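# Swap empty and full wash bottles between benches and cart

## Task

From each of the two shelved benches, take the empty wash bottle and put it in the cart's top tray. Both must end up inside the tray's walls, and lying on their side is allowed. Take the two full wash bottles out of that tray and stand them upright on the benches' work surfaces, one per bench. No wash bottle may touch the floor, or the task fails. The cart and the stool may be moved. At the end, open the grippers and move the robot away. The robot must not topple or finish leaning, or the task fails.

## Robot and tools

ROBOT. A LinearBot: an omnidirectional base with a column about 1.75 m high. A carriage rides the column over 1.0 m of travel (lift_m) and holds two identical arms with six joints and two-finger grippers. The arm bases sit about 0.57 m + lift_m above the floor, and carriage parts hang about 0.15 m lower than that. A hand reaches 0.78 m from its shoulder but only about 0.38 m downward from its arm base. A hand is about 0.16 m long and 0.1 m wide (0.14 m when open). Parked arm joints 1 to 6: 0, 0.05, 0.05, 1.45, 0, 0. With both parked, the robot's footprint is about 0.95 m wide by 0.7 m long. Cameras: carriage_camera, fixed and tilted about 20 degrees down; left_wrist_camera and right_wrist_camera, each looking past its fingertips. The carriage camera and parked fingertips are up to about 0.45 m above the arm bases. The wheel motors are weak (2 N m), so a light push already stops a drive.

FRAMES. Base frame: origin on the floor below the base centre, x forward, y left, z up. The left_hand and right_hand readings are in this frame, each at the midpoint between that hand's pads. Their quat_wxyz maps base axes to hand axes. The hand's z runs along the fingers, and the fingers open along its y. An upward-pointing hand with joints 1, 5 and 6 at 0 reads (1, 0, 0, 0). base_odometry is relative to where the base started, counts wheel rotation only (so slip looks like travel), and gives heading in -3.142 to 3.142, left positive.

execute_actions. Arguments: actions, a list holding one action or none (an empty list just reports state and images); and cameras, a list drawn from carriage_camera, left_wrist_camera, right_wrist_camera, all. If cameras is omitted, null or ["all"], every camera is returned; [] returns none. Images are taken when the call ends, and the pictures line lists their order. An action may contain base, joints or both. They start together and may finish at different times.
- base: relative offsets from the base's last reported position, exactly one key per action. translate_m moves straight, forward positive, -2 to 2 m. strafe_m moves sideways, left positive, -2 to 2 m. rotate_rad turns in place, counter-clockwise positive, -6.3 to 6.3 rad.
- joints: absolute targets keyed by name, one dictionary covering both arms. lift_m 0 to 1 m. For each side (left_ / right_): joint1_rad -2.617 to 3.054 (turns the arm about vertical, 0 forward, positive left); joint2_rad 0 to 3.141 (shoulder: 0 upper arm back and level, 1.57 vertical, 3.14 forward and level); joint3_rad 0 to 3.141 (elbow: 0 folded, 3.14 straight); joint4_rad -1.57 to 1.57 (wrist pitch, positive lifts the fingertips); joint5_rad -1.57 to 1.57 (wrist yaw, positive swings fingertips to the RIGHT, opposite to joint 1); joint6_rad -2.094 to 2.094 (roll about the finger axis, positive clockwise viewed from the forearm); gripper_m 0 to 0.093 (pad gap). Tolerances for done: lift 0.004, joint1 0.02, joint2 and joint3 0.055, joint4 0.04, joint5 and joint6 0.02, gripper 0.004. An action runs at most 15 s.
Joints or base left out of an action may keep pushing toward earlier targets without the status showing it. An unknown key or out-of-range number rejects the call with no motion. If a result reports a stop, the later motion, wait and finished_scene calls in that same reply are skipped.

wait: seconds (0 to 10); commands nothing and returns the same report as an empty action.
zoom_image: camera plus region [x0, y0, x1, y1] in pixels (origin top-left, at most 504 by 504) of that camera's latest full image.
finished_scene: scene (1 or 2); ends the current scene for good once the last command has been held, and reports success. The goal must already hold and stay that way. Replying without any tool call ends everything.

RESULT LINES. base_status and joint_status describe how the last accepted action ended. done: reached target (for the base, wheels turned the commanded amount, slip included; a move of a millimetre or two may fall short yet say done). off_target: settled away from target and may still push; a gripper holding something usually reads this. contact_stop or time_out: the target is dropped and the motor holds where it stopped. joint command not followed, often with a cause line: a safety check refused that arm's joint targets (a gripper target still runs); the named joints read not_followed, and the robot may keep retrying them. on_its_own lists what this call did not command; held at means the held target, not the actual position. motor_effort: percent of maximum, positive toward higher joint values, peak in brackets; each motor has a constant bias (a few points plus up to half the reading) and noise. lift_m effort grows with load; if it keeps dropping while lowering, the hand or its load is resting on something. drive_wheels (ignore its sign) higher at rest than after a free move means the base is still pressing. Joint torques have per-arm offsets, scaling and friction. ARM HIT means an arm struck the robot hard. MOTOR HOT appears from 75 °C; at 90 °C the arm stops for 10 s, and at 100 °C that arm and gripper go limp and fall; these are OVER-TEMPERATURE FAULT lines, and limit_stop_at_motor_heat marks keys to resend. Stretched arms heat quickly even unloaded, and holding heats motors while you think, since the robot keeps its last command meanwhile.

CAUTIONS. Hand readings drift from truth, more at full reach; a level hand droops 10 to 17 cm under 1 kg, and a fully extended arm may not lift 1 kg. Grip force is about 45 to 60 N per pad. Arms have no contact stop: a blocked arm keeps pressing and snaps to target when freed. The base stops on contact or when an arm is forced out of place, but may coast about 0.3 m after an arm touches, and arms are not monitored during turns or usually when arm joints are also commanded. After a blocked drive, back off about 0.2 m the way you came (or turn back), twice if still pressed; a retry may stop spuriously once. The base can slide under a table edge the column then strikes; reversing into one can tip the robot. Tipping risk rises with a high carriage, extended arms, loads, pulling and sudden stops; about 1.5 kg per hand with both arms forward can tip it, and only images show a lean. Arms must not collide or press each other; to untangle a refused arm, move it clear first, then the other in a later action. Loose objects may get nudged occasionally. Avoid drops, slams and bottles reaching the floor.

Each tool is called by a JSON object that holds its "name" and its "arguments".

## Session

{"name": "execute_actions", "arguments": {"actions": []}}

Scene clock: 0.00 s.
Joint torques (N m, as the arm reports them, + toward a larger angle): no reading
base_odometry: x=+0.000 y=+0.000 heading=+0.000 (m, m, rad; odometry frame)
base_status: not commanded
joint_positions: lift_m=+0.297 left_joint1_rad=+0.007 left_joint2_rad=+0.045 left_joint3_rad=+0.021 left_joint4_rad=+1.485 left_joint5_rad=-0.045 left_joint6_rad=+0.020 left_gripper_m=+0.095 right_joint1_rad=+0.001 right_joint2_rad=+0.057 right_joint3_rad=+0.080 right_joint4_rad=+1.455 right_joint5_rad=+0.016 right_joint6_rad=+0.046 right_gripper_m=+0.095
joint_status: not commanded
motor_effort: lift_m=+22 drive_wheels=-1 (%)
left_hand: x=+0.2911 y=+0.3427 z=+1.3086 quat_wxyz=(+0.998, -0.022, +0.055, +0.014) (m; base frame)
right_hand: x=+0.2842 y=-0.3375 z=+1.3239 quat_wxyz=(+0.999, +0.009, +0.046, +0.023) (m; base frame)
pictures: carriage_camera, left_wrist_camera, right_wrist_camera
Images, in order (width x height): carriage_camera 504x504, left_wrist_camera 504x504, right_wrist_camera 504x504.

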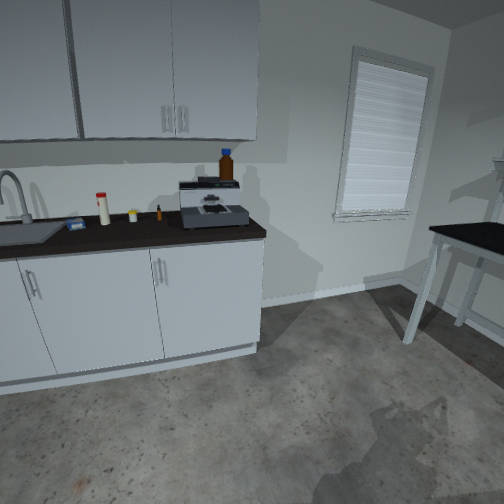

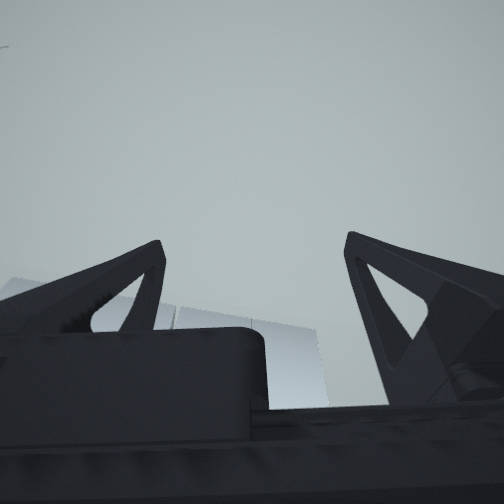

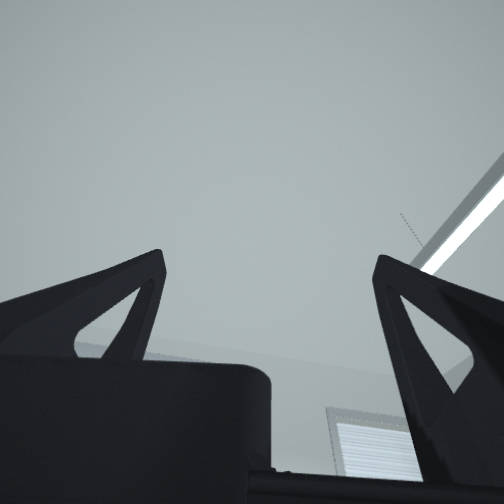

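{"name": "execute_actions", "arguments": {"actions": [{"base":{"rotate_rad":-1.0}}], "cameras": ["carriage_camera"]}}

Scene clock: 3.37 s.
Joint torques (N m, as the arm reports them, + toward a larger angle): left_arm=[ 0.51  4.34  7.12 -0.22 -0.1   0.03] | right_arm=[-0.23  4.24  5.16 -0.25 -0.04 -0.11]
base_odometry: x=+0.000 y=+0.000 heading=-0.999 (m, m, rad; odometry frame)
base_status: done
joint_positions: lift_m=+0.297 left_joint1_rad=+0.007 left_joint2_rad=+0.045 left_joint3_rad=+0.021 left_joint4_rad=+1.484 left_joint5_rad=-0.045 left_joint6_rad=+0.020 left_gripper_m=+0.095 right_joint1_rad=+0.001 right_joint2_rad=+0.057 right_joint3_rad=+0.080 right_joint4_rad=+1.455 right_joint5_rad=+0.016 right_joint6_rad=+0.046 right_gripper_m=+0.095
joint_status: not commanded
motor_effort: lift_m=+22(22) drive_wheels=+9(26) (%)
left_hand: x=+0.2914 y=+0.3427 z=+1.3085 quat_wxyz=(+0.998, -0.022, +0.056, +0.014) (m; base frame)
right_hand: x=+0.2842 y=-0.3375 z=+1.3239 quat_wxyz=(+0.999, +0.009, +0.046, +0.023) (m; base frame)
pictures: carriage_camera
Images, in order (width x height): carriage_camera 504x504.

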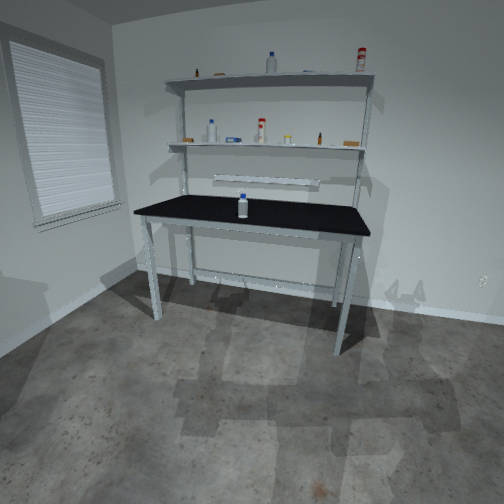

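{"name": "zoom_image", "arguments": {"camera": "carriage_camera", "region": [160, 40, 380, 240]}}

{"name": "execute_actions", "arguments": {"actions": [{"base":{"rotate_rad":-1.3}}], "cameras": ["carriage_camera"]}}

Region (160, 40, 380, 240) of carriage_camera's 504x504 image, scaled by 2.291, with more detail than that image has; it fills the top 458 rows of this view, and the rest is white.

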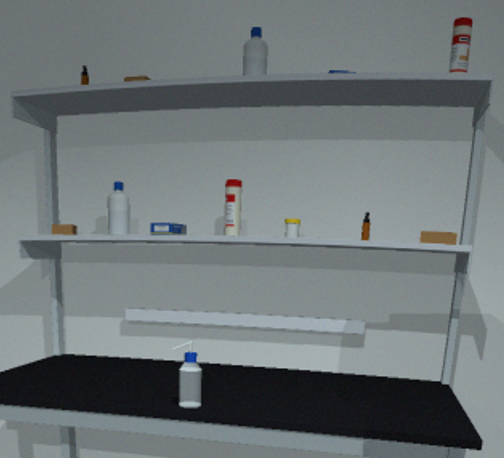

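Scene clock: 6.80 s.
Joint torques (N m, as the arm reports them, + toward a larger angle): left_arm=[ 0.56  4.41  7.25 -0.19 -0.1   0.03] | right_arm=[-0.23  4.23  5.12 -0.26 -0.04 -0.11]
base_odometry: x=+0.000 y=+0.000 heading=-2.298 (m, m, rad; odometry frame)
base_status: done
joint_positions: lift_m=+0.297 left_joint1_rad=+0.007 left_joint2_rad=+0.045 left_joint3_rad=+0.021 left_joint4_rad=+1.484 left_joint5_rad=-0.045 left_joint6_rad=+0.020 left_gripper_m=+0.095 right_joint1_rad=+0.001 right_joint2_rad=+0.057 right_joint3_rad=+0.080 right_joint4_rad=+1.455 right_joint5_rad=+0.016 right_joint6_rad=+0.046 right_gripper_m=+0.095
joint_status: not commanded
motor_effort: lift_m=+22(22) drive_wheels=+9(28) (%)
left_hand: x=+0.2915 y=+0.3427 z=+1.3085 quat_wxyz=(+0.998, -0.022, +0.056, +0.014) (m; base frame)
right_hand: x=+0.2842 y=-0.3375 z=+1.3239 quat_wxyz=(+0.999, +0.009, +0.046, +0.023) (m; base frame)
pictures: carriage_camera
Images, in order (width x height): carriage_camera 504x504.

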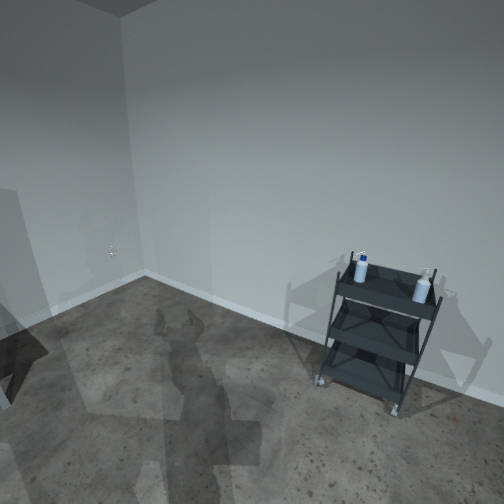

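{"name": "zoom_image", "arguments": {"camera": "carriage_camera", "region": [300, 230, 460, 430]}}

{"name": "execute_actions", "arguments": {"actions": [{"base":{"rotate_rad":-1.3}}], "cameras": ["carriage_camera"]}}

Region (300, 230, 460, 430) of carriage_camera's 504x504 image, scaled by 2.520, with more detail than that image has; it fills the left 403 columns of this view, and the rest is white.

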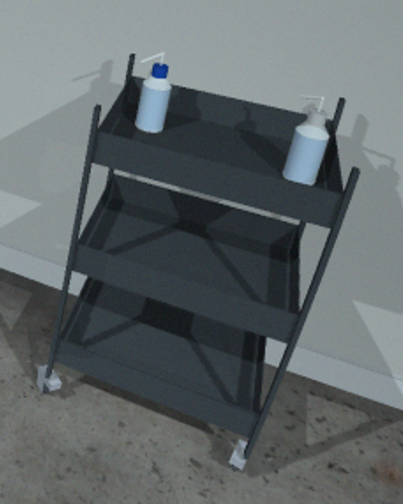

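Scene clock: 10.30 s.
Joint torques (N m, as the arm reports them, + toward a larger angle): left_arm=[ 0.57  4.41  7.15 -0.19 -0.1   0.03] | right_arm=[-0.22  4.25  5.17 -0.25 -0.05 -0.11]
base_odometry: x=+0.000 y=+0.000 heading=+2.687 (m, m, rad; odometry frame)
base_status: done
joint_positions: lift_m=+0.297 left_joint1_rad=+0.007 left_joint2_rad=+0.045 left_joint3_rad=+0.021 left_joint4_rad=+1.483 left_joint5_rad=-0.045 left_joint6_rad=+0.020 left_gripper_m=+0.095 right_joint1_rad=+0.001 right_joint2_rad=+0.057 right_joint3_rad=+0.080 right_joint4_rad=+1.455 right_joint5_rad=+0.016 right_joint6_rad=+0.046 right_gripper_m=+0.095
joint_status: not commanded
motor_effort: lift_m=+22(22) drive_wheels=+10(26) (%)
left_hand: x=+0.2916 y=+0.3427 z=+1.3085 quat_wxyz=(+0.998, -0.022, +0.056, +0.014) (m; base frame)
right_hand: x=+0.2842 y=-0.3375 z=+1.3239 quat_wxyz=(+0.999, +0.009, +0.046, +0.023) (m; base frame)
pictures: carriage_camera
Images, in order (width x height): carriage_camera 504x504.

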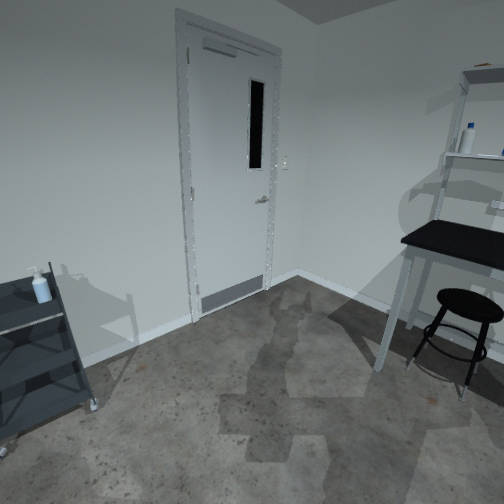

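{"name": "execute_actions", "arguments": {"actions": [{"base":{"rotate_rad":-0.9}}], "cameras": ["carriage_camera"]}}

Scene clock: 13.13 s.
Joint torques (N m, as the arm reports them, + toward a larger angle): left_arm=[ 0.58  4.41  7.17 -0.2  -0.1   0.03] | right_arm=[-0.24  4.22  5.11 -0.26 -0.04 -0.11]
base_odometry: x=+0.000 y=+0.000 heading=+1.788 (m, m, rad; odometry frame)
base_status: done
joint_positions: lift_m=+0.297 left_joint1_rad=+0.007 left_joint2_rad=+0.045 left_joint3_rad=+0.021 left_joint4_rad=+1.483 left_joint5_rad=-0.045 left_joint6_rad=+0.020 left_gripper_m=+0.095 right_joint1_rad=+0.001 right_joint2_rad=+0.057 right_joint3_rad=+0.080 right_joint4_rad=+1.455 right_joint5_rad=+0.016 right_joint6_rad=+0.046 right_gripper_m=+0.095
joint_status: not commanded
motor_effort: lift_m=+22(22) drive_wheels=+11(29) (%)
left_hand: x=+0.2916 y=+0.3427 z=+1.3085 quat_wxyz=(+0.998, -0.022, +0.056, +0.014) (m; base frame)
right_hand: x=+0.2842 y=-0.3375 z=+1.3239 quat_wxyz=(+0.999, +0.009, +0.046, +0.023) (m; base frame)
pictures: carriage_camera
Images, in order (width x height): carriage_camera 504x504.

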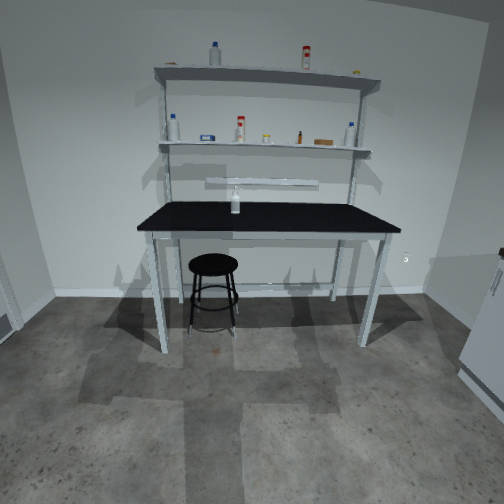

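{"name": "execute_actions", "arguments": {"actions": [{"base":{"rotate_rad":1.62},"joints":{"left_joint1_rad":0,"left_joint2_rad":0.6,"left_joint3_rad":0.5,"left_joint4_rad":-0.3,"left_joint5_rad":0,"left_joint6_rad":0,"right_joint1_rad":0,"right_joint2_rad":0.3,"right_joint3_rad":0.5,"right_joint4_rad":-0.5,"right_joint5_rad":0,"right_joint6_rad":0}}]}}

Scene clock: 20.93 s.
Joint torques (N m, as the arm reports them, + toward a larger angle): left_arm=[ 0.04  0.97 11.26  2.29 -0.09 -0.05] | right_arm=[-0.33  2.83  6.67  2.23 -0.08 -0.2 ]
base_odometry: x=+0.000 y=+0.000 heading=-2.876 (m, m, rad; odometry frame)
base_status: done
joint_positions: lift_m=+0.297 left_joint1_rad=+0.006 left_joint2_rad=+0.593 left_joint3_rad=+0.483 left_joint4_rad=-0.288 left_joint5_rad=-0.004 left_joint6_rad=+0.006 left_gripper_m=+0.095 right_joint1_rad=+0.001 right_joint2_rad=+0.288 right_joint3_rad=+0.501 right_joint4_rad=-0.483 right_joint5_rad=+0.007 right_joint6_rad=+0.008 right_gripper_m=+0.095
joint_status: all done
motor_effort: lift_m=+22(22) drive_wheels=+10(33) (%)
left_hand: x=+0.5394 y=+0.3371 z=+1.0835 quat_wxyz=(+0.553, -0.001, +0.833, +0.005) (m; base frame)
right_hand: x=+0.4922 y=-0.3357 z=+1.1180 quat_wxyz=(+0.605, +0.005, +0.796, +0.000) (m; base frame)
pictures: carriage_camera, left_wrist_camera, right_wrist_camera
Images, in order (width x height): carriage_camera 504x504, left_wrist_camera 504x504, right_wrist_camera 504x504.

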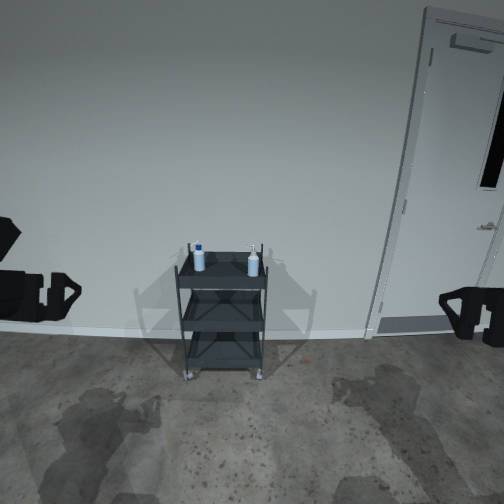

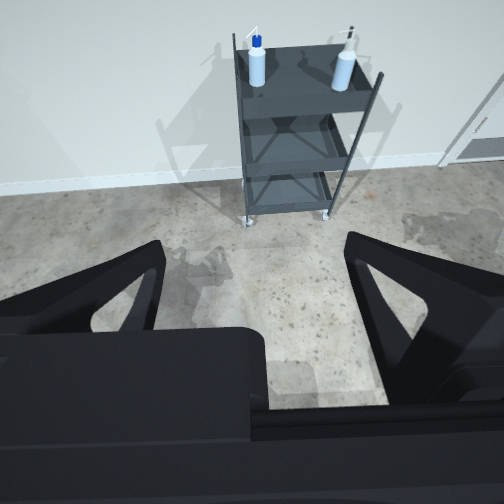

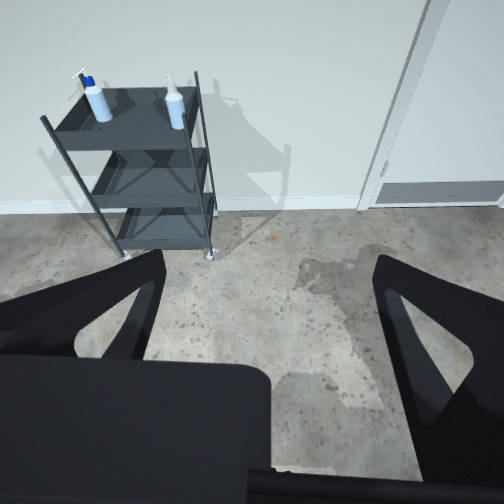

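{"name": "execute_actions", "arguments": {"actions": [{"base":{"translate_m":0.62},"joints":{"lift_m":0.3,"left_joint2_rad":2.235,"left_joint3_rad":0.788,"left_joint4_rad":0.947}}]}}

Scene clock: 35.33 s.
Joint torques (N m, as the arm reports them, + toward a larger angle): left_arm=[ 0.03 -9.1   5.05  2.36 -0.09 -0.05] | right_arm=[-0.34  2.84  6.7   2.28 -0.08 -0.2 ]
base_odometry: x=-0.598 y=-0.163 heading=-2.876 (m, m, rad; odometry frame)
base_status: done
joint_positions: lift_m=+0.300 left_joint1_rad=+0.006 left_joint2_rad=+2.222 left_joint3_rad=+0.789 left_joint4_rad=+0.947 left_joint5_rad=-0.004 left_joint6_rad=+0.006 left_gripper_m=+0.095 right_joint1_rad=+0.001 right_joint2_rad=+0.288 right_joint3_rad=+0.501 right_joint4_rad=-0.486 right_joint5_rad=+0.007 right_joint6_rad=+0.008 right_gripper_m=+0.095
joint_status: all done
motor_effort: lift_m=+23(26) drive_wheels=-6(30) (%)
left_hand: x=+0.7519 y=+0.3384 z=+0.8616 quat_wxyz=(+0.516, -0.001, +0.857, +0.005) (m; base frame)
right_hand: x=+0.4920 y=-0.3357 z=+1.1204 quat_wxyz=(+0.604, +0.005, +0.797, +0.000) (m; base frame)
pictures: carriage_camera, left_wrist_camera, right_wrist_camera
Images, in order (width x height): carriage_camera 504x504, left_wrist_camera 504x504, right_wrist_camera 504x504.

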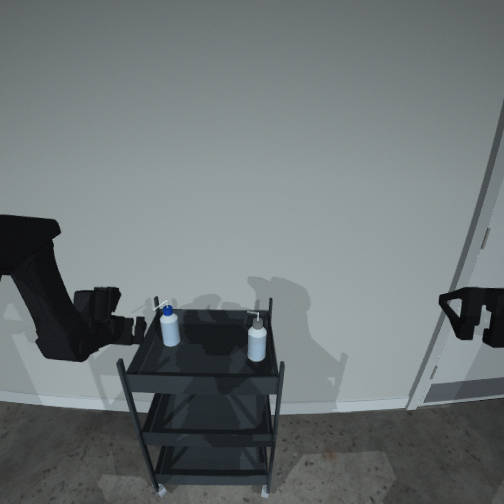

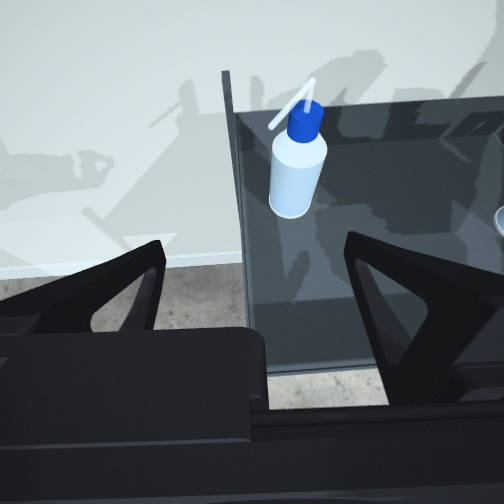

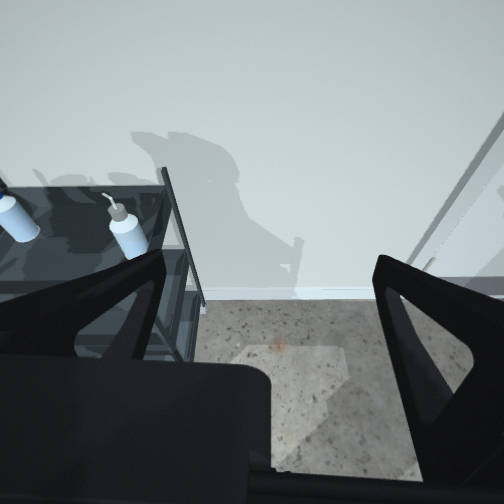

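{"name": "execute_actions", "arguments": {"actions": [{"base":{"strafe_m":-0.045}}], "cameras": []}}

{"name": "execute_actions", "arguments": {"actions": [{"base":{"translate_m":0.07},"joints":{"lift_m":0.22}}], "cameras": ["carriage_camera","left_wrist_camera"]}}

Scene clock: 40.30 s.
Joint torques (N m, as the arm reports them, + toward a larger angle): left_arm=[ 0.32 -9.12  5.    2.36 -0.09 -0.06] | right_arm=[-0.34  2.85  6.7   2.28 -0.07 -0.2 ]
base_odometry: x=-0.610 y=-0.120 heading=-2.875 (m, m, rad; odometry frame)
base_status: done
joint_positions: lift_m=+0.300 left_joint1_rad=+0.003 left_joint2_rad=+2.222 left_joint3_rad=+0.789 left_joint4_rad=+0.948 left_joint5_rad=-0.004 left_joint6_rad=+0.006 left_gripper_m=+0.095 right_joint1_rad=+0.001 right_joint2_rad=+0.288 right_joint3_rad=+0.501 right_joint4_rad=-0.486 right_joint5_rad=+0.006 right_joint6_rad=+0.008 right_gripper_m=+0.095
joint_status: not commanded
motor_effort: lift_m=+23(23) drive_wheels=-2(22) (%)
left_hand: x=+0.7520 y=+0.3367 z=+0.8619 quat_wxyz=(+0.516, +0.000, +0.856, +0.004) (m; base frame)
right_hand: x=+0.4920 y=-0.3355 z=+1.1204 quat_wxyz=(+0.604, +0.005, +0.797, +0.000) (m; base frame)
pictures: none
No camera images: the call's "cameras" was empty. Leave "cameras" out to get every camera's image.

Scene clock: 41.73 s.
Joint torques (N m, as the arm reports them, + toward a larger angle): left_arm=[ 0.32 -9.25  4.94  2.34 -0.08 -0.05] | right_arm=[-0.34  2.86  6.66  2.36 -0.07 -0.2 ]
base_odometry: x=-0.678 y=-0.138 heading=-2.876 (m, m, rad; odometry frame)
base_status: done
joint_positions: lift_m=+0.220 left_joint1_rad=+0.003 left_joint2_rad=+2.223 left_joint3_rad=+0.789 left_joint4_rad=+0.950 left_joint5_rad=-0.004 left_joint6_rad=+0.006 left_gripper_m=+0.095 right_joint1_rad=+0.001 right_joint2_rad=+0.288 right_joint3_rad=+0.501 right_joint4_rad=-0.493 right_joint5_rad=+0.006 right_joint6_rad=+0.008 right_gripper_m=+0.095
joint_status: all done
motor_effort: lift_m=+22(23) drive_wheels=-4(22) (%)
left_hand: x=+0.7521 y=+0.3367 z=+0.7820 quat_wxyz=(+0.517, +0.000, +0.856, +0.004) (m; base frame)
right_hand: x=+0.4915 y=-0.3355 z=+1.0386 quat_wxyz=(+0.601, +0.005, +0.799, +0.000) (m; base frame)
pictures: carriage_camera, left_wrist_camera
Images, in order (width x height): carriage_camera 504x504, left_wrist_camera 504x504.

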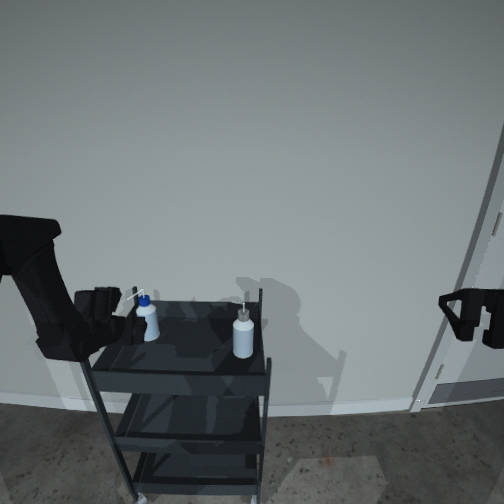

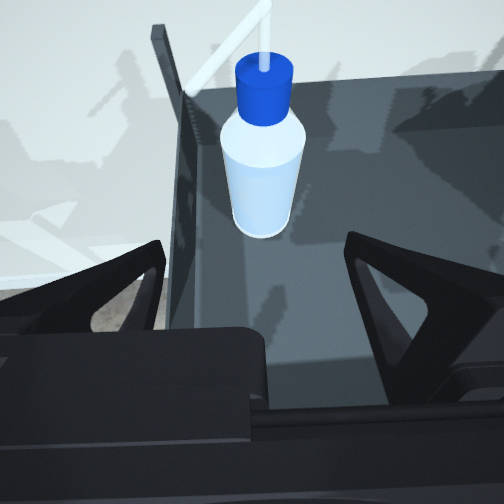

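{"name": "execute_actions", "arguments": {"actions": [{"base":{"translate_m":0.05},"joints":{"lift_m":0.195,"left_joint1_rad":-0.012}}], "cameras": ["carriage_camera","left_wrist_camera"]}}

Scene clock: 44.63 s.
Joint torques (N m, as the arm reports them, + toward a larger angle): left_arm=[ 0.19 -9.5   4.93  2.33 -0.08 -0.06] | right_arm=[-0.35  2.84  6.64  2.38 -0.07 -0.2 ]
base_odometry: x=-0.727 y=-0.151 heading=-2.876 (m, m, rad; odometry frame)
base_status: done
joint_positions: lift_m=+0.195 left_joint1_rad=-0.007 left_joint2_rad=+2.226 left_joint3_rad=+0.789 left_joint4_rad=+0.950 left_joint5_rad=-0.004 left_joint6_rad=+0.006 left_gripper_m=+0.095 right_joint1_rad=+0.001 right_joint2_rad=+0.288 right_joint3_rad=+0.501 right_joint4_rad=-0.496 right_joint5_rad=+0.006 right_joint6_rad=+0.008 right_gripper_m=+0.095
joint_status: all done
motor_effort: lift_m=+22(22) drive_wheels=-3(29) (%)
left_hand: x=+0.7519 y=+0.3320 z=+0.7560 quat_wxyz=(+0.516, +0.005, +0.857, +0.001) (m; base frame)
right_hand: x=+0.4913 y=-0.3355 z=+1.0131 quat_wxyz=(+0.600, +0.005, +0.800, +0.000) (m; base frame)
pictures: carriage_camera, left_wrist_camera
Images, in order (width x height): carriage_camera 504x504, left_wrist_camera 504x504.

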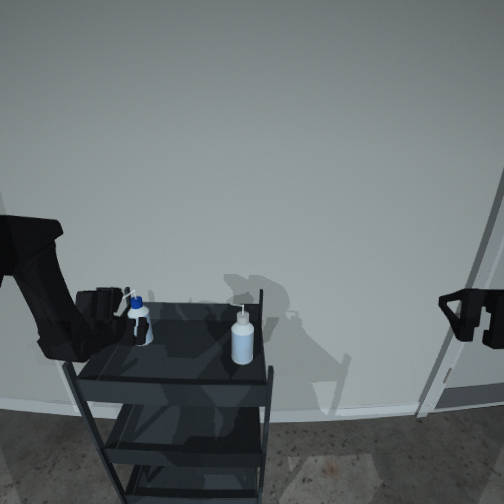

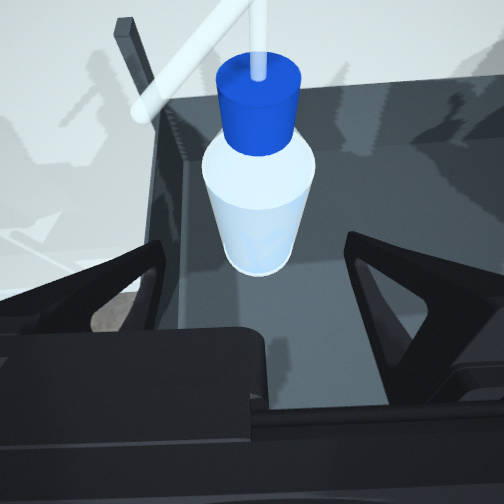

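{"name": "execute_actions", "arguments": {"actions": [{"base":{"translate_m":0.045}}], "cameras": ["carriage_camera","left_wrist_camera"]}}

Scene clock: 47.10 s.
Joint torques (N m, as the arm reports them, + toward a larger angle): left_arm=[ 0.27 -9.36  5.02  2.33 -0.08 -0.06] | right_arm=[-0.35  2.83  6.68  2.38 -0.07 -0.2 ]
base_odometry: x=-0.770 y=-0.163 heading=-2.877 (m, m, rad; odometry frame)
base_status: done
joint_positions: lift_m=+0.195 left_joint1_rad=-0.007 left_joint2_rad=+2.226 left_joint3_rad=+0.789 left_joint4_rad=+0.951 left_joint5_rad=-0.004 left_joint6_rad=+0.006 left_gripper_m=+0.095 right_joint1_rad=+0.001 right_joint2_rad=+0.288 right_joint3_rad=+0.501 right_joint4_rad=-0.496 right_joint5_rad=+0.006 right_joint6_rad=+0.008 right_gripper_m=+0.095
joint_status: not commanded
motor_effort: lift_m=+22(22) drive_wheels=-3(26) (%)
left_hand: x=+0.7519 y=+0.3318 z=+0.7561 quat_wxyz=(+0.516, +0.005, +0.856, +0.001) (m; base frame)
right_hand: x=+0.4913 y=-0.3355 z=+1.0131 quat_wxyz=(+0.600, +0.005, +0.800, +0.000) (m; base frame)
pictures: carriage_camera, left_wrist_camera
Images, in order (width x height): carriage_camera 504x504, left_wrist_camera 504x504.

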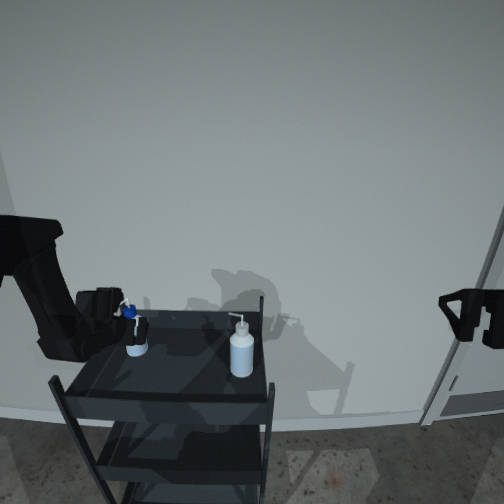

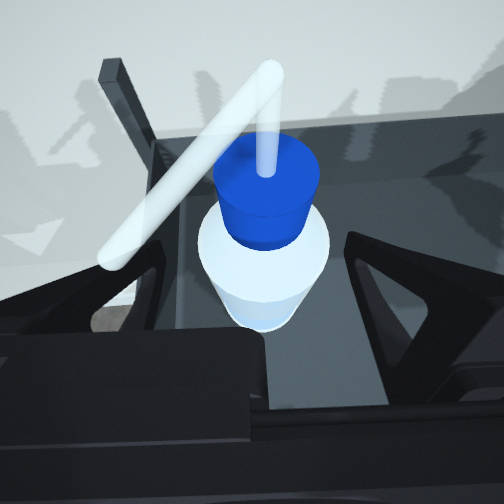

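{"name": "execute_actions", "arguments": {"actions": [{"joints":{"lift_m":0.168,"left_joint1_rad":-0.02}}], "cameras": ["carriage_camera","left_wrist_camera"]}}

Scene clock: 50.13 s.
Joint torques (N m, as the arm reports them, + toward a larger angle): left_arm=[ 0.18 -9.27  5.05  1.94 -0.03 -0.17] | right_arm=[-0.35  2.82  6.71  2.36 -0.07 -0.2 ]
base_odometry: x=-0.770 y=-0.163 heading=-2.877 (m, m, rad; odometry frame)
base_status: not commanded
joint_positions: lift_m=+0.168 left_joint1_rad=-0.016 left_joint2_rad=+2.224 left_joint3_rad=+0.789 left_joint4_rad=+0.990 left_joint5_rad=-0.010 left_joint6_rad=+0.016 left_gripper_m=+0.095 right_joint1_rad=+0.001 right_joint2_rad=+0.288 right_joint3_rad=+0.501 right_joint4_rad=-0.496 right_joint5_rad=+0.006 right_joint6_rad=+0.008 right_gripper_m=+0.095
joint_status: all done
motor_effort: lift_m=+22(24) drive_wheels=-2(4) (%)
left_hand: x=+0.7564 y=+0.3288 z=+0.7384 quat_wxyz=(+0.533, +0.010, +0.846, +0.004) (m; base frame)
right_hand: x=+0.4913 y=-0.3355 z=+0.9862 quat_wxyz=(+0.600, +0.005, +0.800, +0.000) (m; base frame)
pictures: carriage_camera, left_wrist_camera
Images, in order (width x height): carriage_camera 504x504, left_wrist_camera 504x504.

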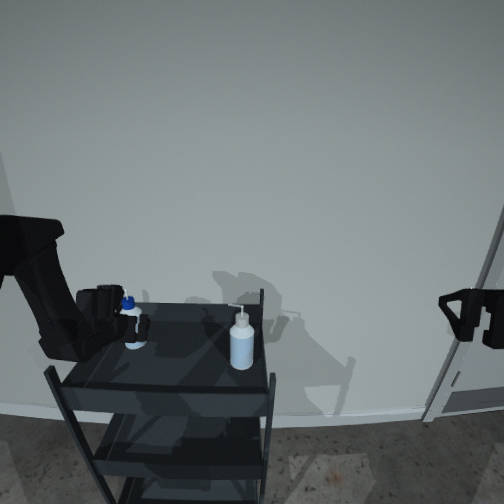

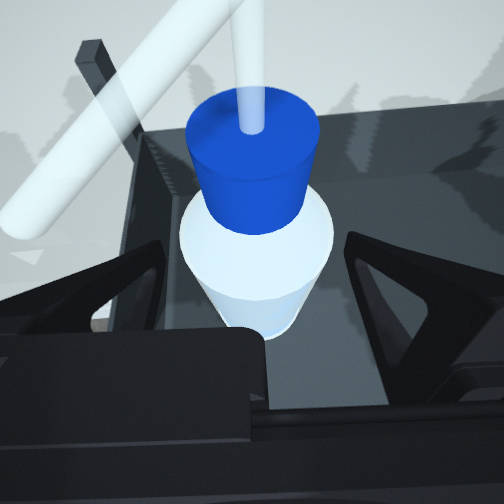

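{"name": "execute_actions", "arguments": {"actions": [{"joints":{"lift_m":0.174,"left_gripper_m":0.076}}], "cameras": ["left_wrist_camera"]}}

Scene clock: 52.37 s.
Joint torques (N m, as the arm reports them, + toward a larger angle): left_arm=[ 0.21 -9.33  5.02  2.2  -0.04 -0.12] | right_arm=[-0.35  2.81  6.74  2.36 -0.07 -0.21]
base_odometry: x=-0.770 y=-0.163 heading=-2.877 (m, m, rad; odometry frame)
base_status: not commanded
joint_positions: lift_m=+0.174 left_joint1_rad=-0.016 left_joint2_rad=+2.224 left_joint3_rad=+0.789 left_joint4_rad=+0.964 left_joint5_rad=-0.008 left_joint6_rad=+0.011 left_gripper_m=+0.076 right_joint1_rad=+0.001 right_joint2_rad=+0.288 right_joint3_rad=+0.501 right_joint4_rad=-0.493 right_joint5_rad=+0.006 right_joint6_rad=+0.009 right_gripper_m=+0.095
joint_status: all done
motor_effort: lift_m=+22(28) drive_wheels=-3(2) (%)
left_hand: x=+0.7536 y=+0.3284 z=+0.7387 quat_wxyz=(+0.523, +0.009, +0.853, +0.002) (m; base frame)
right_hand: x=+0.4916 y=-0.3355 z=+0.9928 quat_wxyz=(+0.602, +0.005, +0.799, +0.000) (m; base frame)
pictures: left_wrist_camera
Images, in order (width x height): left_wrist_camera 504x504.

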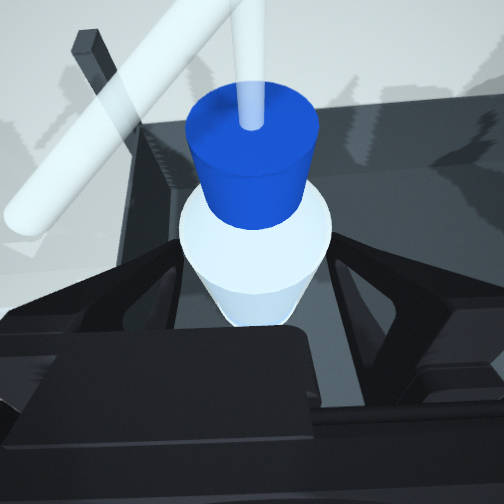

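{"name": "execute_actions", "arguments": {"actions": [{"base":{"translate_m":0.022},"joints":{"lift_m":0.168}}], "cameras": ["left_wrist_camera"]}}

Scene clock: 53.97 s.
Joint torques (N m, as the arm reports them, + toward a larger angle): left_arm=[ 0.35 -9.31  5.01  2.28 -0.1  -0.1 ] | right_arm=[-0.34  2.84  6.68  2.36 -0.08 -0.2 ]
base_odometry: x=-0.791 y=-0.168 heading=-2.877 (m, m, rad; odometry frame)
base_status: done
joint_positions: lift_m=+0.168 left_joint1_rad=-0.016 left_joint2_rad=+2.225 left_joint3_rad=+0.789 left_joint4_rad=+0.955 left_joint5_rad=-0.006 left_joint6_rad=+0.010 left_gripper_m=+0.076 right_joint1_rad=+0.001 right_joint2_rad=+0.288 right_joint3_rad=+0.501 right_joint4_rad=-0.494 right_joint5_rad=+0.006 right_joint6_rad=+0.008 right_gripper_m=+0.095
joint_status: all done
motor_effort: lift_m=+23(23) drive_wheels=-2(29) (%)
left_hand: x=+0.7525 y=+0.3279 z=+0.7305 quat_wxyz=(+0.519, +0.009, +0.855, +0.001) (m; base frame)
right_hand: x=+0.4915 y=-0.3355 z=+0.9865 quat_wxyz=(+0.601, +0.005, +0.799, +0.000) (m; base frame)
pictures: left_wrist_camera
Images, in order (width x height): left_wrist_camera 504x504.

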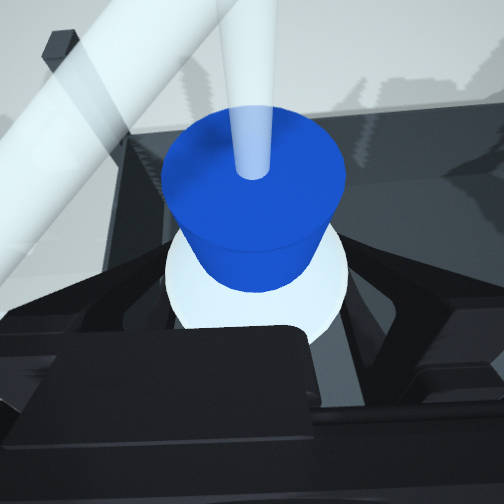

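{"name": "execute_actions", "arguments": {"actions": [{"joints":{"lift_m":0.158}}], "cameras": []}}

{"name": "execute_actions", "arguments": {"actions": [{"joints":{"left_gripper_m":0.05}}], "cameras": ["carriage_camera","left_wrist_camera"]}}

Scene clock: 55.93 s.
Joint torques (N m, as the arm reports them, + toward a larger angle): left_arm=[ 0.3  -9.33  4.93  2.29 -0.05 -0.1 ] | right_arm=[-0.35  2.81  6.7   2.37 -0.07 -0.2 ]
base_odometry: x=-0.791 y=-0.168 heading=-2.877 (m, m, rad; odometry frame)
base_status: not commanded
joint_positions: lift_m=+0.158 left_joint1_rad=-0.016 left_joint2_rad=+2.227 left_joint3_rad=+0.789 left_joint4_rad=+0.952 left_joint5_rad=-0.006 left_joint6_rad=+0.010 left_gripper_m=+0.076 right_joint1_rad=+0.001 right_joint2_rad=+0.288 right_joint3_rad=+0.501 right_joint4_rad=-0.496 right_joint5_rad=+0.006 right_joint6_rad=+0.008 right_gripper_m=+0.095
joint_status: all done
motor_effort: lift_m=+23(24) drive_wheels=+4(3) (%)
left_hand: x=+0.7518 y=+0.3279 z=+0.7185 quat_wxyz=(+0.516, +0.010, +0.857, +0.001) (m; base frame)
right_hand: x=+0.4913 y=-0.3355 z=+0.9760 quat_wxyz=(+0.600, +0.005, +0.800, +0.000) (m; base frame)
pictures: none
No camera images: the call's "cameras" was empty. Leave "cameras" out to get every camera's image.

Scene clock: 56.43 s.
Joint torques (N m, as the arm reports them, + toward a larger angle): left_arm=[ 0.3  -9.55  4.95  2.31 -0.08 -0.08] | right_arm=[-0.34  2.86  6.65  2.37 -0.07 -0.2 ]
base_odometry: x=-0.791 y=-0.168 heading=-2.877 (m, m, rad; odometry frame)
base_status: not commanded
joint_positions: lift_m=+0.158 left_joint1_rad=-0.016 left_joint2_rad=+2.227 left_joint3_rad=+0.789 left_joint4_rad=+0.951 left_joint5_rad=-0.005 left_joint6_rad=+0.008 left_gripper_m=+0.053 right_joint1_rad=+0.001 right_joint2_rad=+0.288 right_joint3_rad=+0.501 right_joint4_rad=-0.496 right_joint5_rad=+0.006 right_joint6_rad=+0.008 right_gripper_m=+0.095
joint_status: all done
motor_effort: lift_m=+23(23) drive_wheels=+3(4) (%)
left_hand: x=+0.7517 y=+0.3277 z=+0.7183 quat_wxyz=(+0.516, +0.009, +0.857, +0.000) (m; base frame)
right_hand: x=+0.4913 y=-0.3355 z=+0.9760 quat_wxyz=(+0.600, +0.005, +0.800, +0.000) (m; base frame)
pictures: carriage_camera, left_wrist_camera
Images, in order (width x height): carriage_camera 504x504, left_wrist_camera 504x504.

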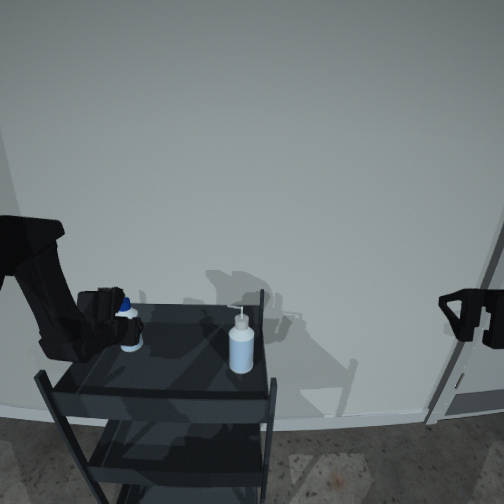

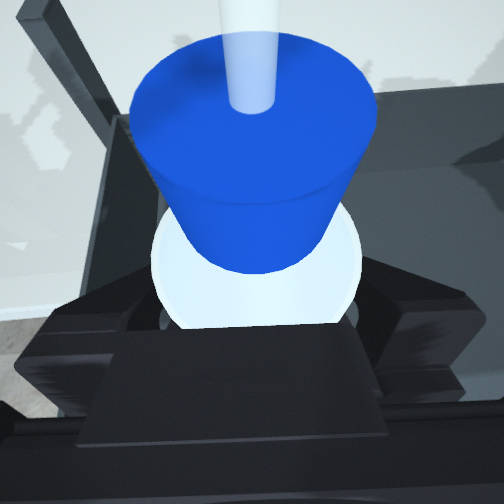

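{"name": "execute_actions", "arguments": {"actions": [{"joints":{"left_gripper_m":0.03}}], "cameras": []}}

{"name": "execute_actions", "arguments": {"actions": [{"joints":{"lift_m":0.36}}]}}

Scene clock: 57.53 s.
Joint torques (N m, as the arm reports them, + toward a larger angle): left_arm=[ 0.22 -9.5   4.95  2.32 -0.07 -0.08] | right_arm=[-0.34  2.85  6.7   2.38 -0.07 -0.2 ]
base_odometry: x=-0.791 y=-0.168 heading=-2.877 (m, m, rad; odometry frame)
base_status: not commanded
joint_positions: lift_m=+0.158 left_joint1_rad=-0.016 left_joint2_rad=+2.227 left_joint3_rad=+0.789 left_joint4_rad=+0.951 left_joint5_rad=-0.005 left_joint6_rad=+0.008 left_gripper_m=+0.053 right_joint1_rad=+0.001 right_joint2_rad=+0.288 right_joint3_rad=+0.501 right_joint4_rad=-0.496 right_joint5_rad=+0.006 right_joint6_rad=+0.009 right_gripper_m=+0.095
joint_status: left_gripper_m off_target (ended at +0.053, target +0.030)
motor_effort: lift_m=+23(23) drive_wheels=+3(2) (%)
left_hand: x=+0.7517 y=+0.3277 z=+0.7183 quat_wxyz=(+0.516, +0.009, +0.857, +0.000) (m; base frame)
right_hand: x=+0.4913 y=-0.3355 z=+0.9760 quat_wxyz=(+0.600, +0.005, +0.800, +0.000) (m; base frame)
pictures: none
No camera images: the call's "cameras" was empty. Leave "cameras" out to get every camera's image.

Scene clock: 58.87 s.
Joint torques (N m, as the arm reports them, + toward a larger angle): left_arm=[  0.19 -10.46   4.91   2.74  -0.1   -0.08] | right_arm=[-0.35  2.84  6.75  2.31 -0.07 -0.2 ]
base_odometry: x=-0.791 y=-0.168 heading=-2.877 (m, m, rad; odometry frame)
base_status: not commanded
joint_positions: lift_m=+0.360 left_joint1_rad=-0.016 left_joint2_rad=+2.242 left_joint3_rad=+0.789 left_joint4_rad=+0.906 left_joint5_rad=-0.004 left_joint6_rad=+0.008 left_gripper_m=+0.053 right_joint1_rad=+0.001 right_joint2_rad=+0.288 right_joint3_rad=+0.501 right_joint4_rad=-0.489 right_joint5_rad=+0.006 right_joint6_rad=+0.008 right_gripper_m=+0.095
joint_status: all done
motor_effort: lift_m=+22(30) drive_wheels=+4(4) (%)
left_hand: x=+0.7440 y=+0.3277 z=+0.9040 quat_wxyz=(+0.490, +0.009, +0.872, +0.000) (m; base frame)
right_hand: x=+0.4918 y=-0.3355 z=+1.1796 quat_wxyz=(+0.603, +0.005, +0.798, +0.000) (m; base frame)
pictures: carriage_camera, left_wrist_camera, right_wrist_camera
Images, in order (width x height): carriage_camera 504x504, left_wrist_camera 504x504, right_wrist_camera 504x504.

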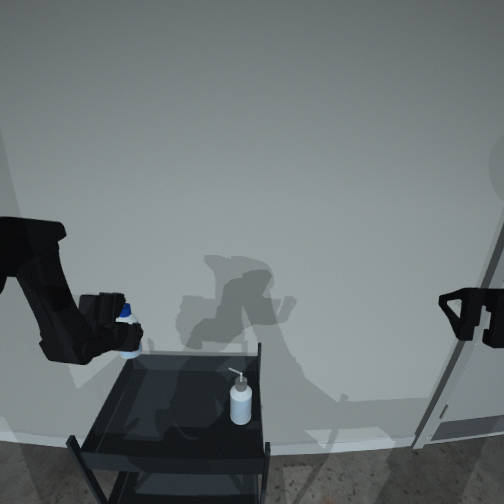

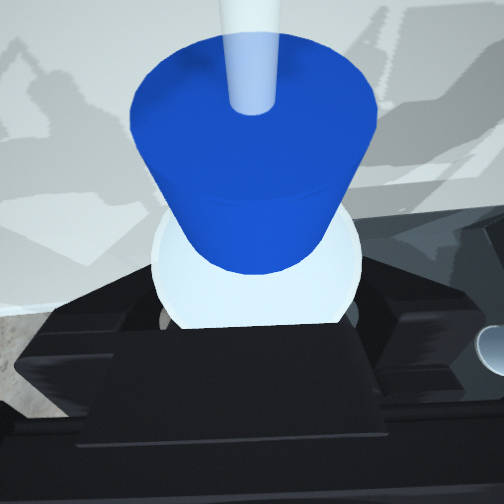

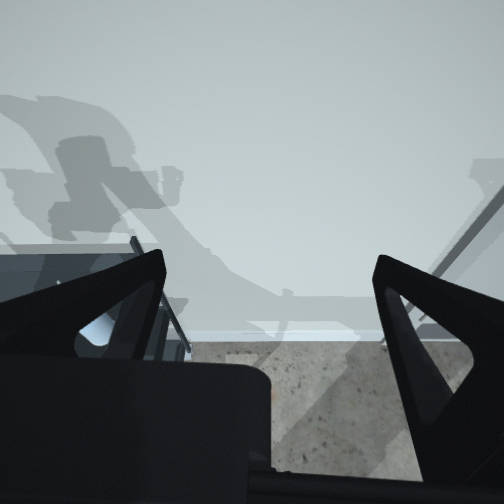

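{"name": "execute_actions", "arguments": {"actions": [{"base":{"translate_m":-0.12},"joints":{"left_joint1_rad":0,"left_joint2_rad":0.6,"left_joint3_rad":0.5,"left_joint4_rad":-0.33,"right_joint2_rad":2.146,"right_joint3_rad":0.48,"right_joint4_rad":1.166,"right_gripper_m":0.078}}], "cameras": []}}

{"name": "execute_actions", "arguments": {"actions": [{"base":{"strafe_m":0.35},"joints":{"lift_m":0.3}}]}}

Scene clock: 64.03 s.
Joint torques (N m, as the arm reports them, + toward a larger angle): left_arm=[ 0.91 -1.22  9.1   2.76 -0.09 -0.08] | right_arm=[-0.37 -8.67  1.51  2.4  -0.08 -0.2 ]
base_odometry: x=-0.676 y=-0.137 heading=-2.877 (m, m, rad; odometry frame)
base_status: done
joint_positions: lift_m=+0.360 left_joint1_rad=-0.004 left_joint2_rad=+0.621 left_joint3_rad=+0.508 left_joint4_rad=-0.372 left_joint5_rad=-0.002 left_joint6_rad=+0.008 left_gripper_m=+0.053 right_joint1_rad=+0.001 right_joint2_rad=+2.134 right_joint3_rad=+0.496 right_joint4_rad=+1.158 right_joint5_rad=+0.006 right_joint6_rad=+0.008 right_gripper_m=+0.078
joint_status: left_joint4_rad off_target (ended at -0.372, target -0.330); the others done
motor_effort: lift_m=+22(23) drive_wheels=-4(25) (%)
left_hand: x=+0.5346 y=+0.3340 z=+1.1324 quat_wxyz=(+0.517, +0.005, +0.856, +0.002) (m; base frame)
right_hand: x=+0.6839 y=-0.3352 z=+0.9226 quat_wxyz=(+0.519, +0.005, +0.855, +0.000) (m; base frame)
pictures: none
No camera images: the call's "cameras" was empty. Leave "cameras" out to get every camera's image.

Scene clock: 66.80 s.
Joint torques (N m, as the arm reports them, + toward a larger angle): left_arm=[ 0.93 -1.2   9.09  2.95 -0.08 -0.08] | right_arm=[-0.29 -8.99  1.5   2.29 -0.07 -0.2 ]
base_odometry: x=-0.584 y=-0.475 heading=-2.877 (m, m, rad; odometry frame)
base_status: done
joint_positions: lift_m=+0.300 left_joint1_rad=-0.004 left_joint2_rad=+0.621 left_joint3_rad=+0.508 left_joint4_rad=-0.388 left_joint5_rad=-0.001 left_joint6_rad=+0.008 left_gripper_m=+0.053 right_joint1_rad=+0.001 right_joint2_rad=+2.137 right_joint3_rad=+0.496 right_joint4_rad=+1.169 right_joint5_rad=+0.006 right_joint6_rad=+0.008 right_gripper_m=+0.078
joint_status: all done
motor_effort: lift_m=+23(24) drive_wheels=-2(25) (%)
left_hand: x=+0.5327 y=+0.3338 z=+1.0688 quat_wxyz=(+0.510, +0.005, +0.860, +0.001) (m; base frame)
right_hand: x=+0.6846 y=-0.3352 z=+0.8635 quat_wxyz=(+0.522, +0.005, +0.853, +0.000) (m; base frame)
pictures: carriage_camera, left_wrist_camera, right_wrist_camera
Images, in order (width x height): carriage_camera 504x504, left_wrist_camera 504x504, right_wrist_camera 504x504.

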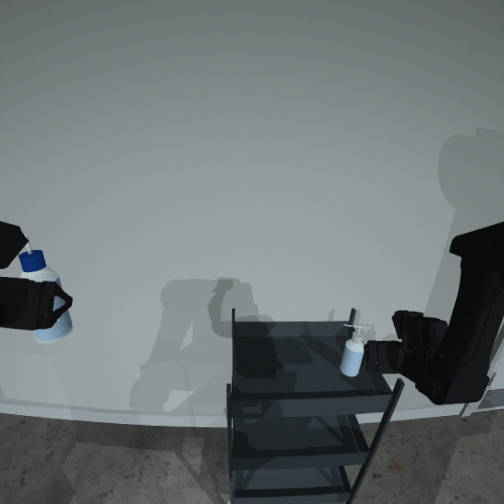

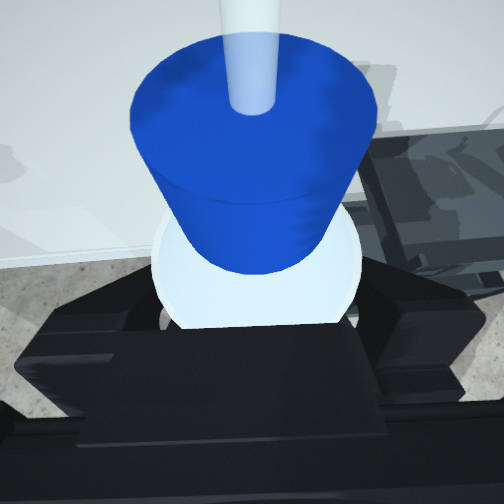

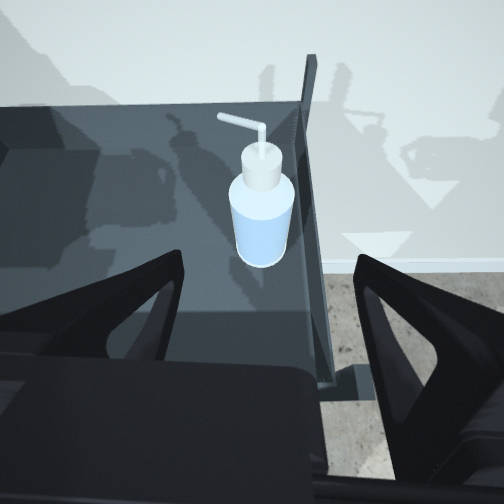

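{"name": "execute_actions", "arguments": {"actions": [{"base":{"translate_m":0.035},"joints":{"lift_m":0.265,"right_joint1_rad":0.02,"right_gripper_m":0.065}}], "cameras": ["carriage_camera","right_wrist_camera"]}}

Scene clock: 72.00 s.
Joint torques (N m, as the arm reports them, + toward a larger angle): left_arm=[ 0.94 -1.33  9.14  2.95 -0.11 -0.08] | right_arm=[ 0.52 -9.03  1.64  2.3  -0.06 -0.2 ]
base_odometry: x=-0.618 y=-0.484 heading=-2.877 (m, m, rad; odometry frame)
base_status: done
joint_positions: lift_m=+0.265 left_joint1_rad=-0.004 left_joint2_rad=+0.621 left_joint3_rad=+0.508 left_joint4_rad=-0.388 left_joint5_rad=-0.001 left_joint6_rad=+0.008 left_gripper_m=+0.053 right_joint1_rad=+0.011 right_joint2_rad=+2.138 right_joint3_rad=+0.493 right_joint4_rad=+1.170 right_joint5_rad=+0.006 right_joint6_rad=+0.009 right_gripper_m=+0.065
joint_status: all done
motor_effort: lift_m=+23(23) drive_wheels=-4(18) (%)
left_hand: x=+0.5327 y=+0.3338 z=+1.0339 quat_wxyz=(+0.510, +0.005, +0.860, +0.001) (m; base frame)
right_hand: x=+0.6839 y=-0.3310 z=+0.8280 quat_wxyz=(+0.521, +0.000, +0.853, +0.003) (m; base frame)
pictures: carriage_camera, right_wrist_camera
Images, in order (width x height): carriage_camera 504x504, right_wrist_camera 504x504.

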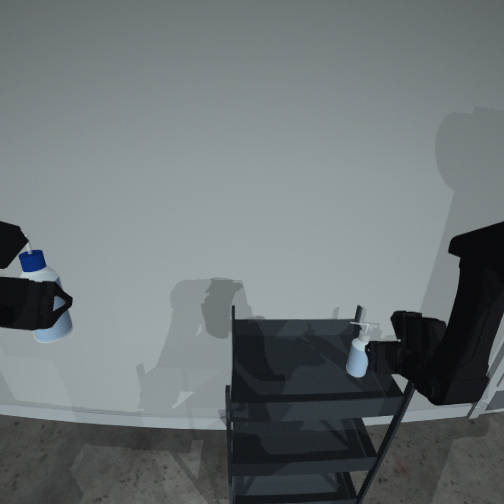

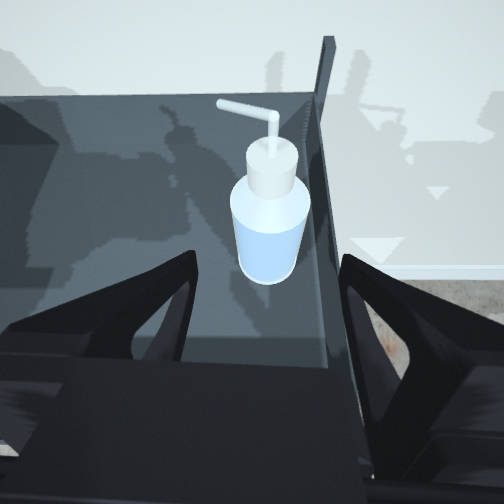

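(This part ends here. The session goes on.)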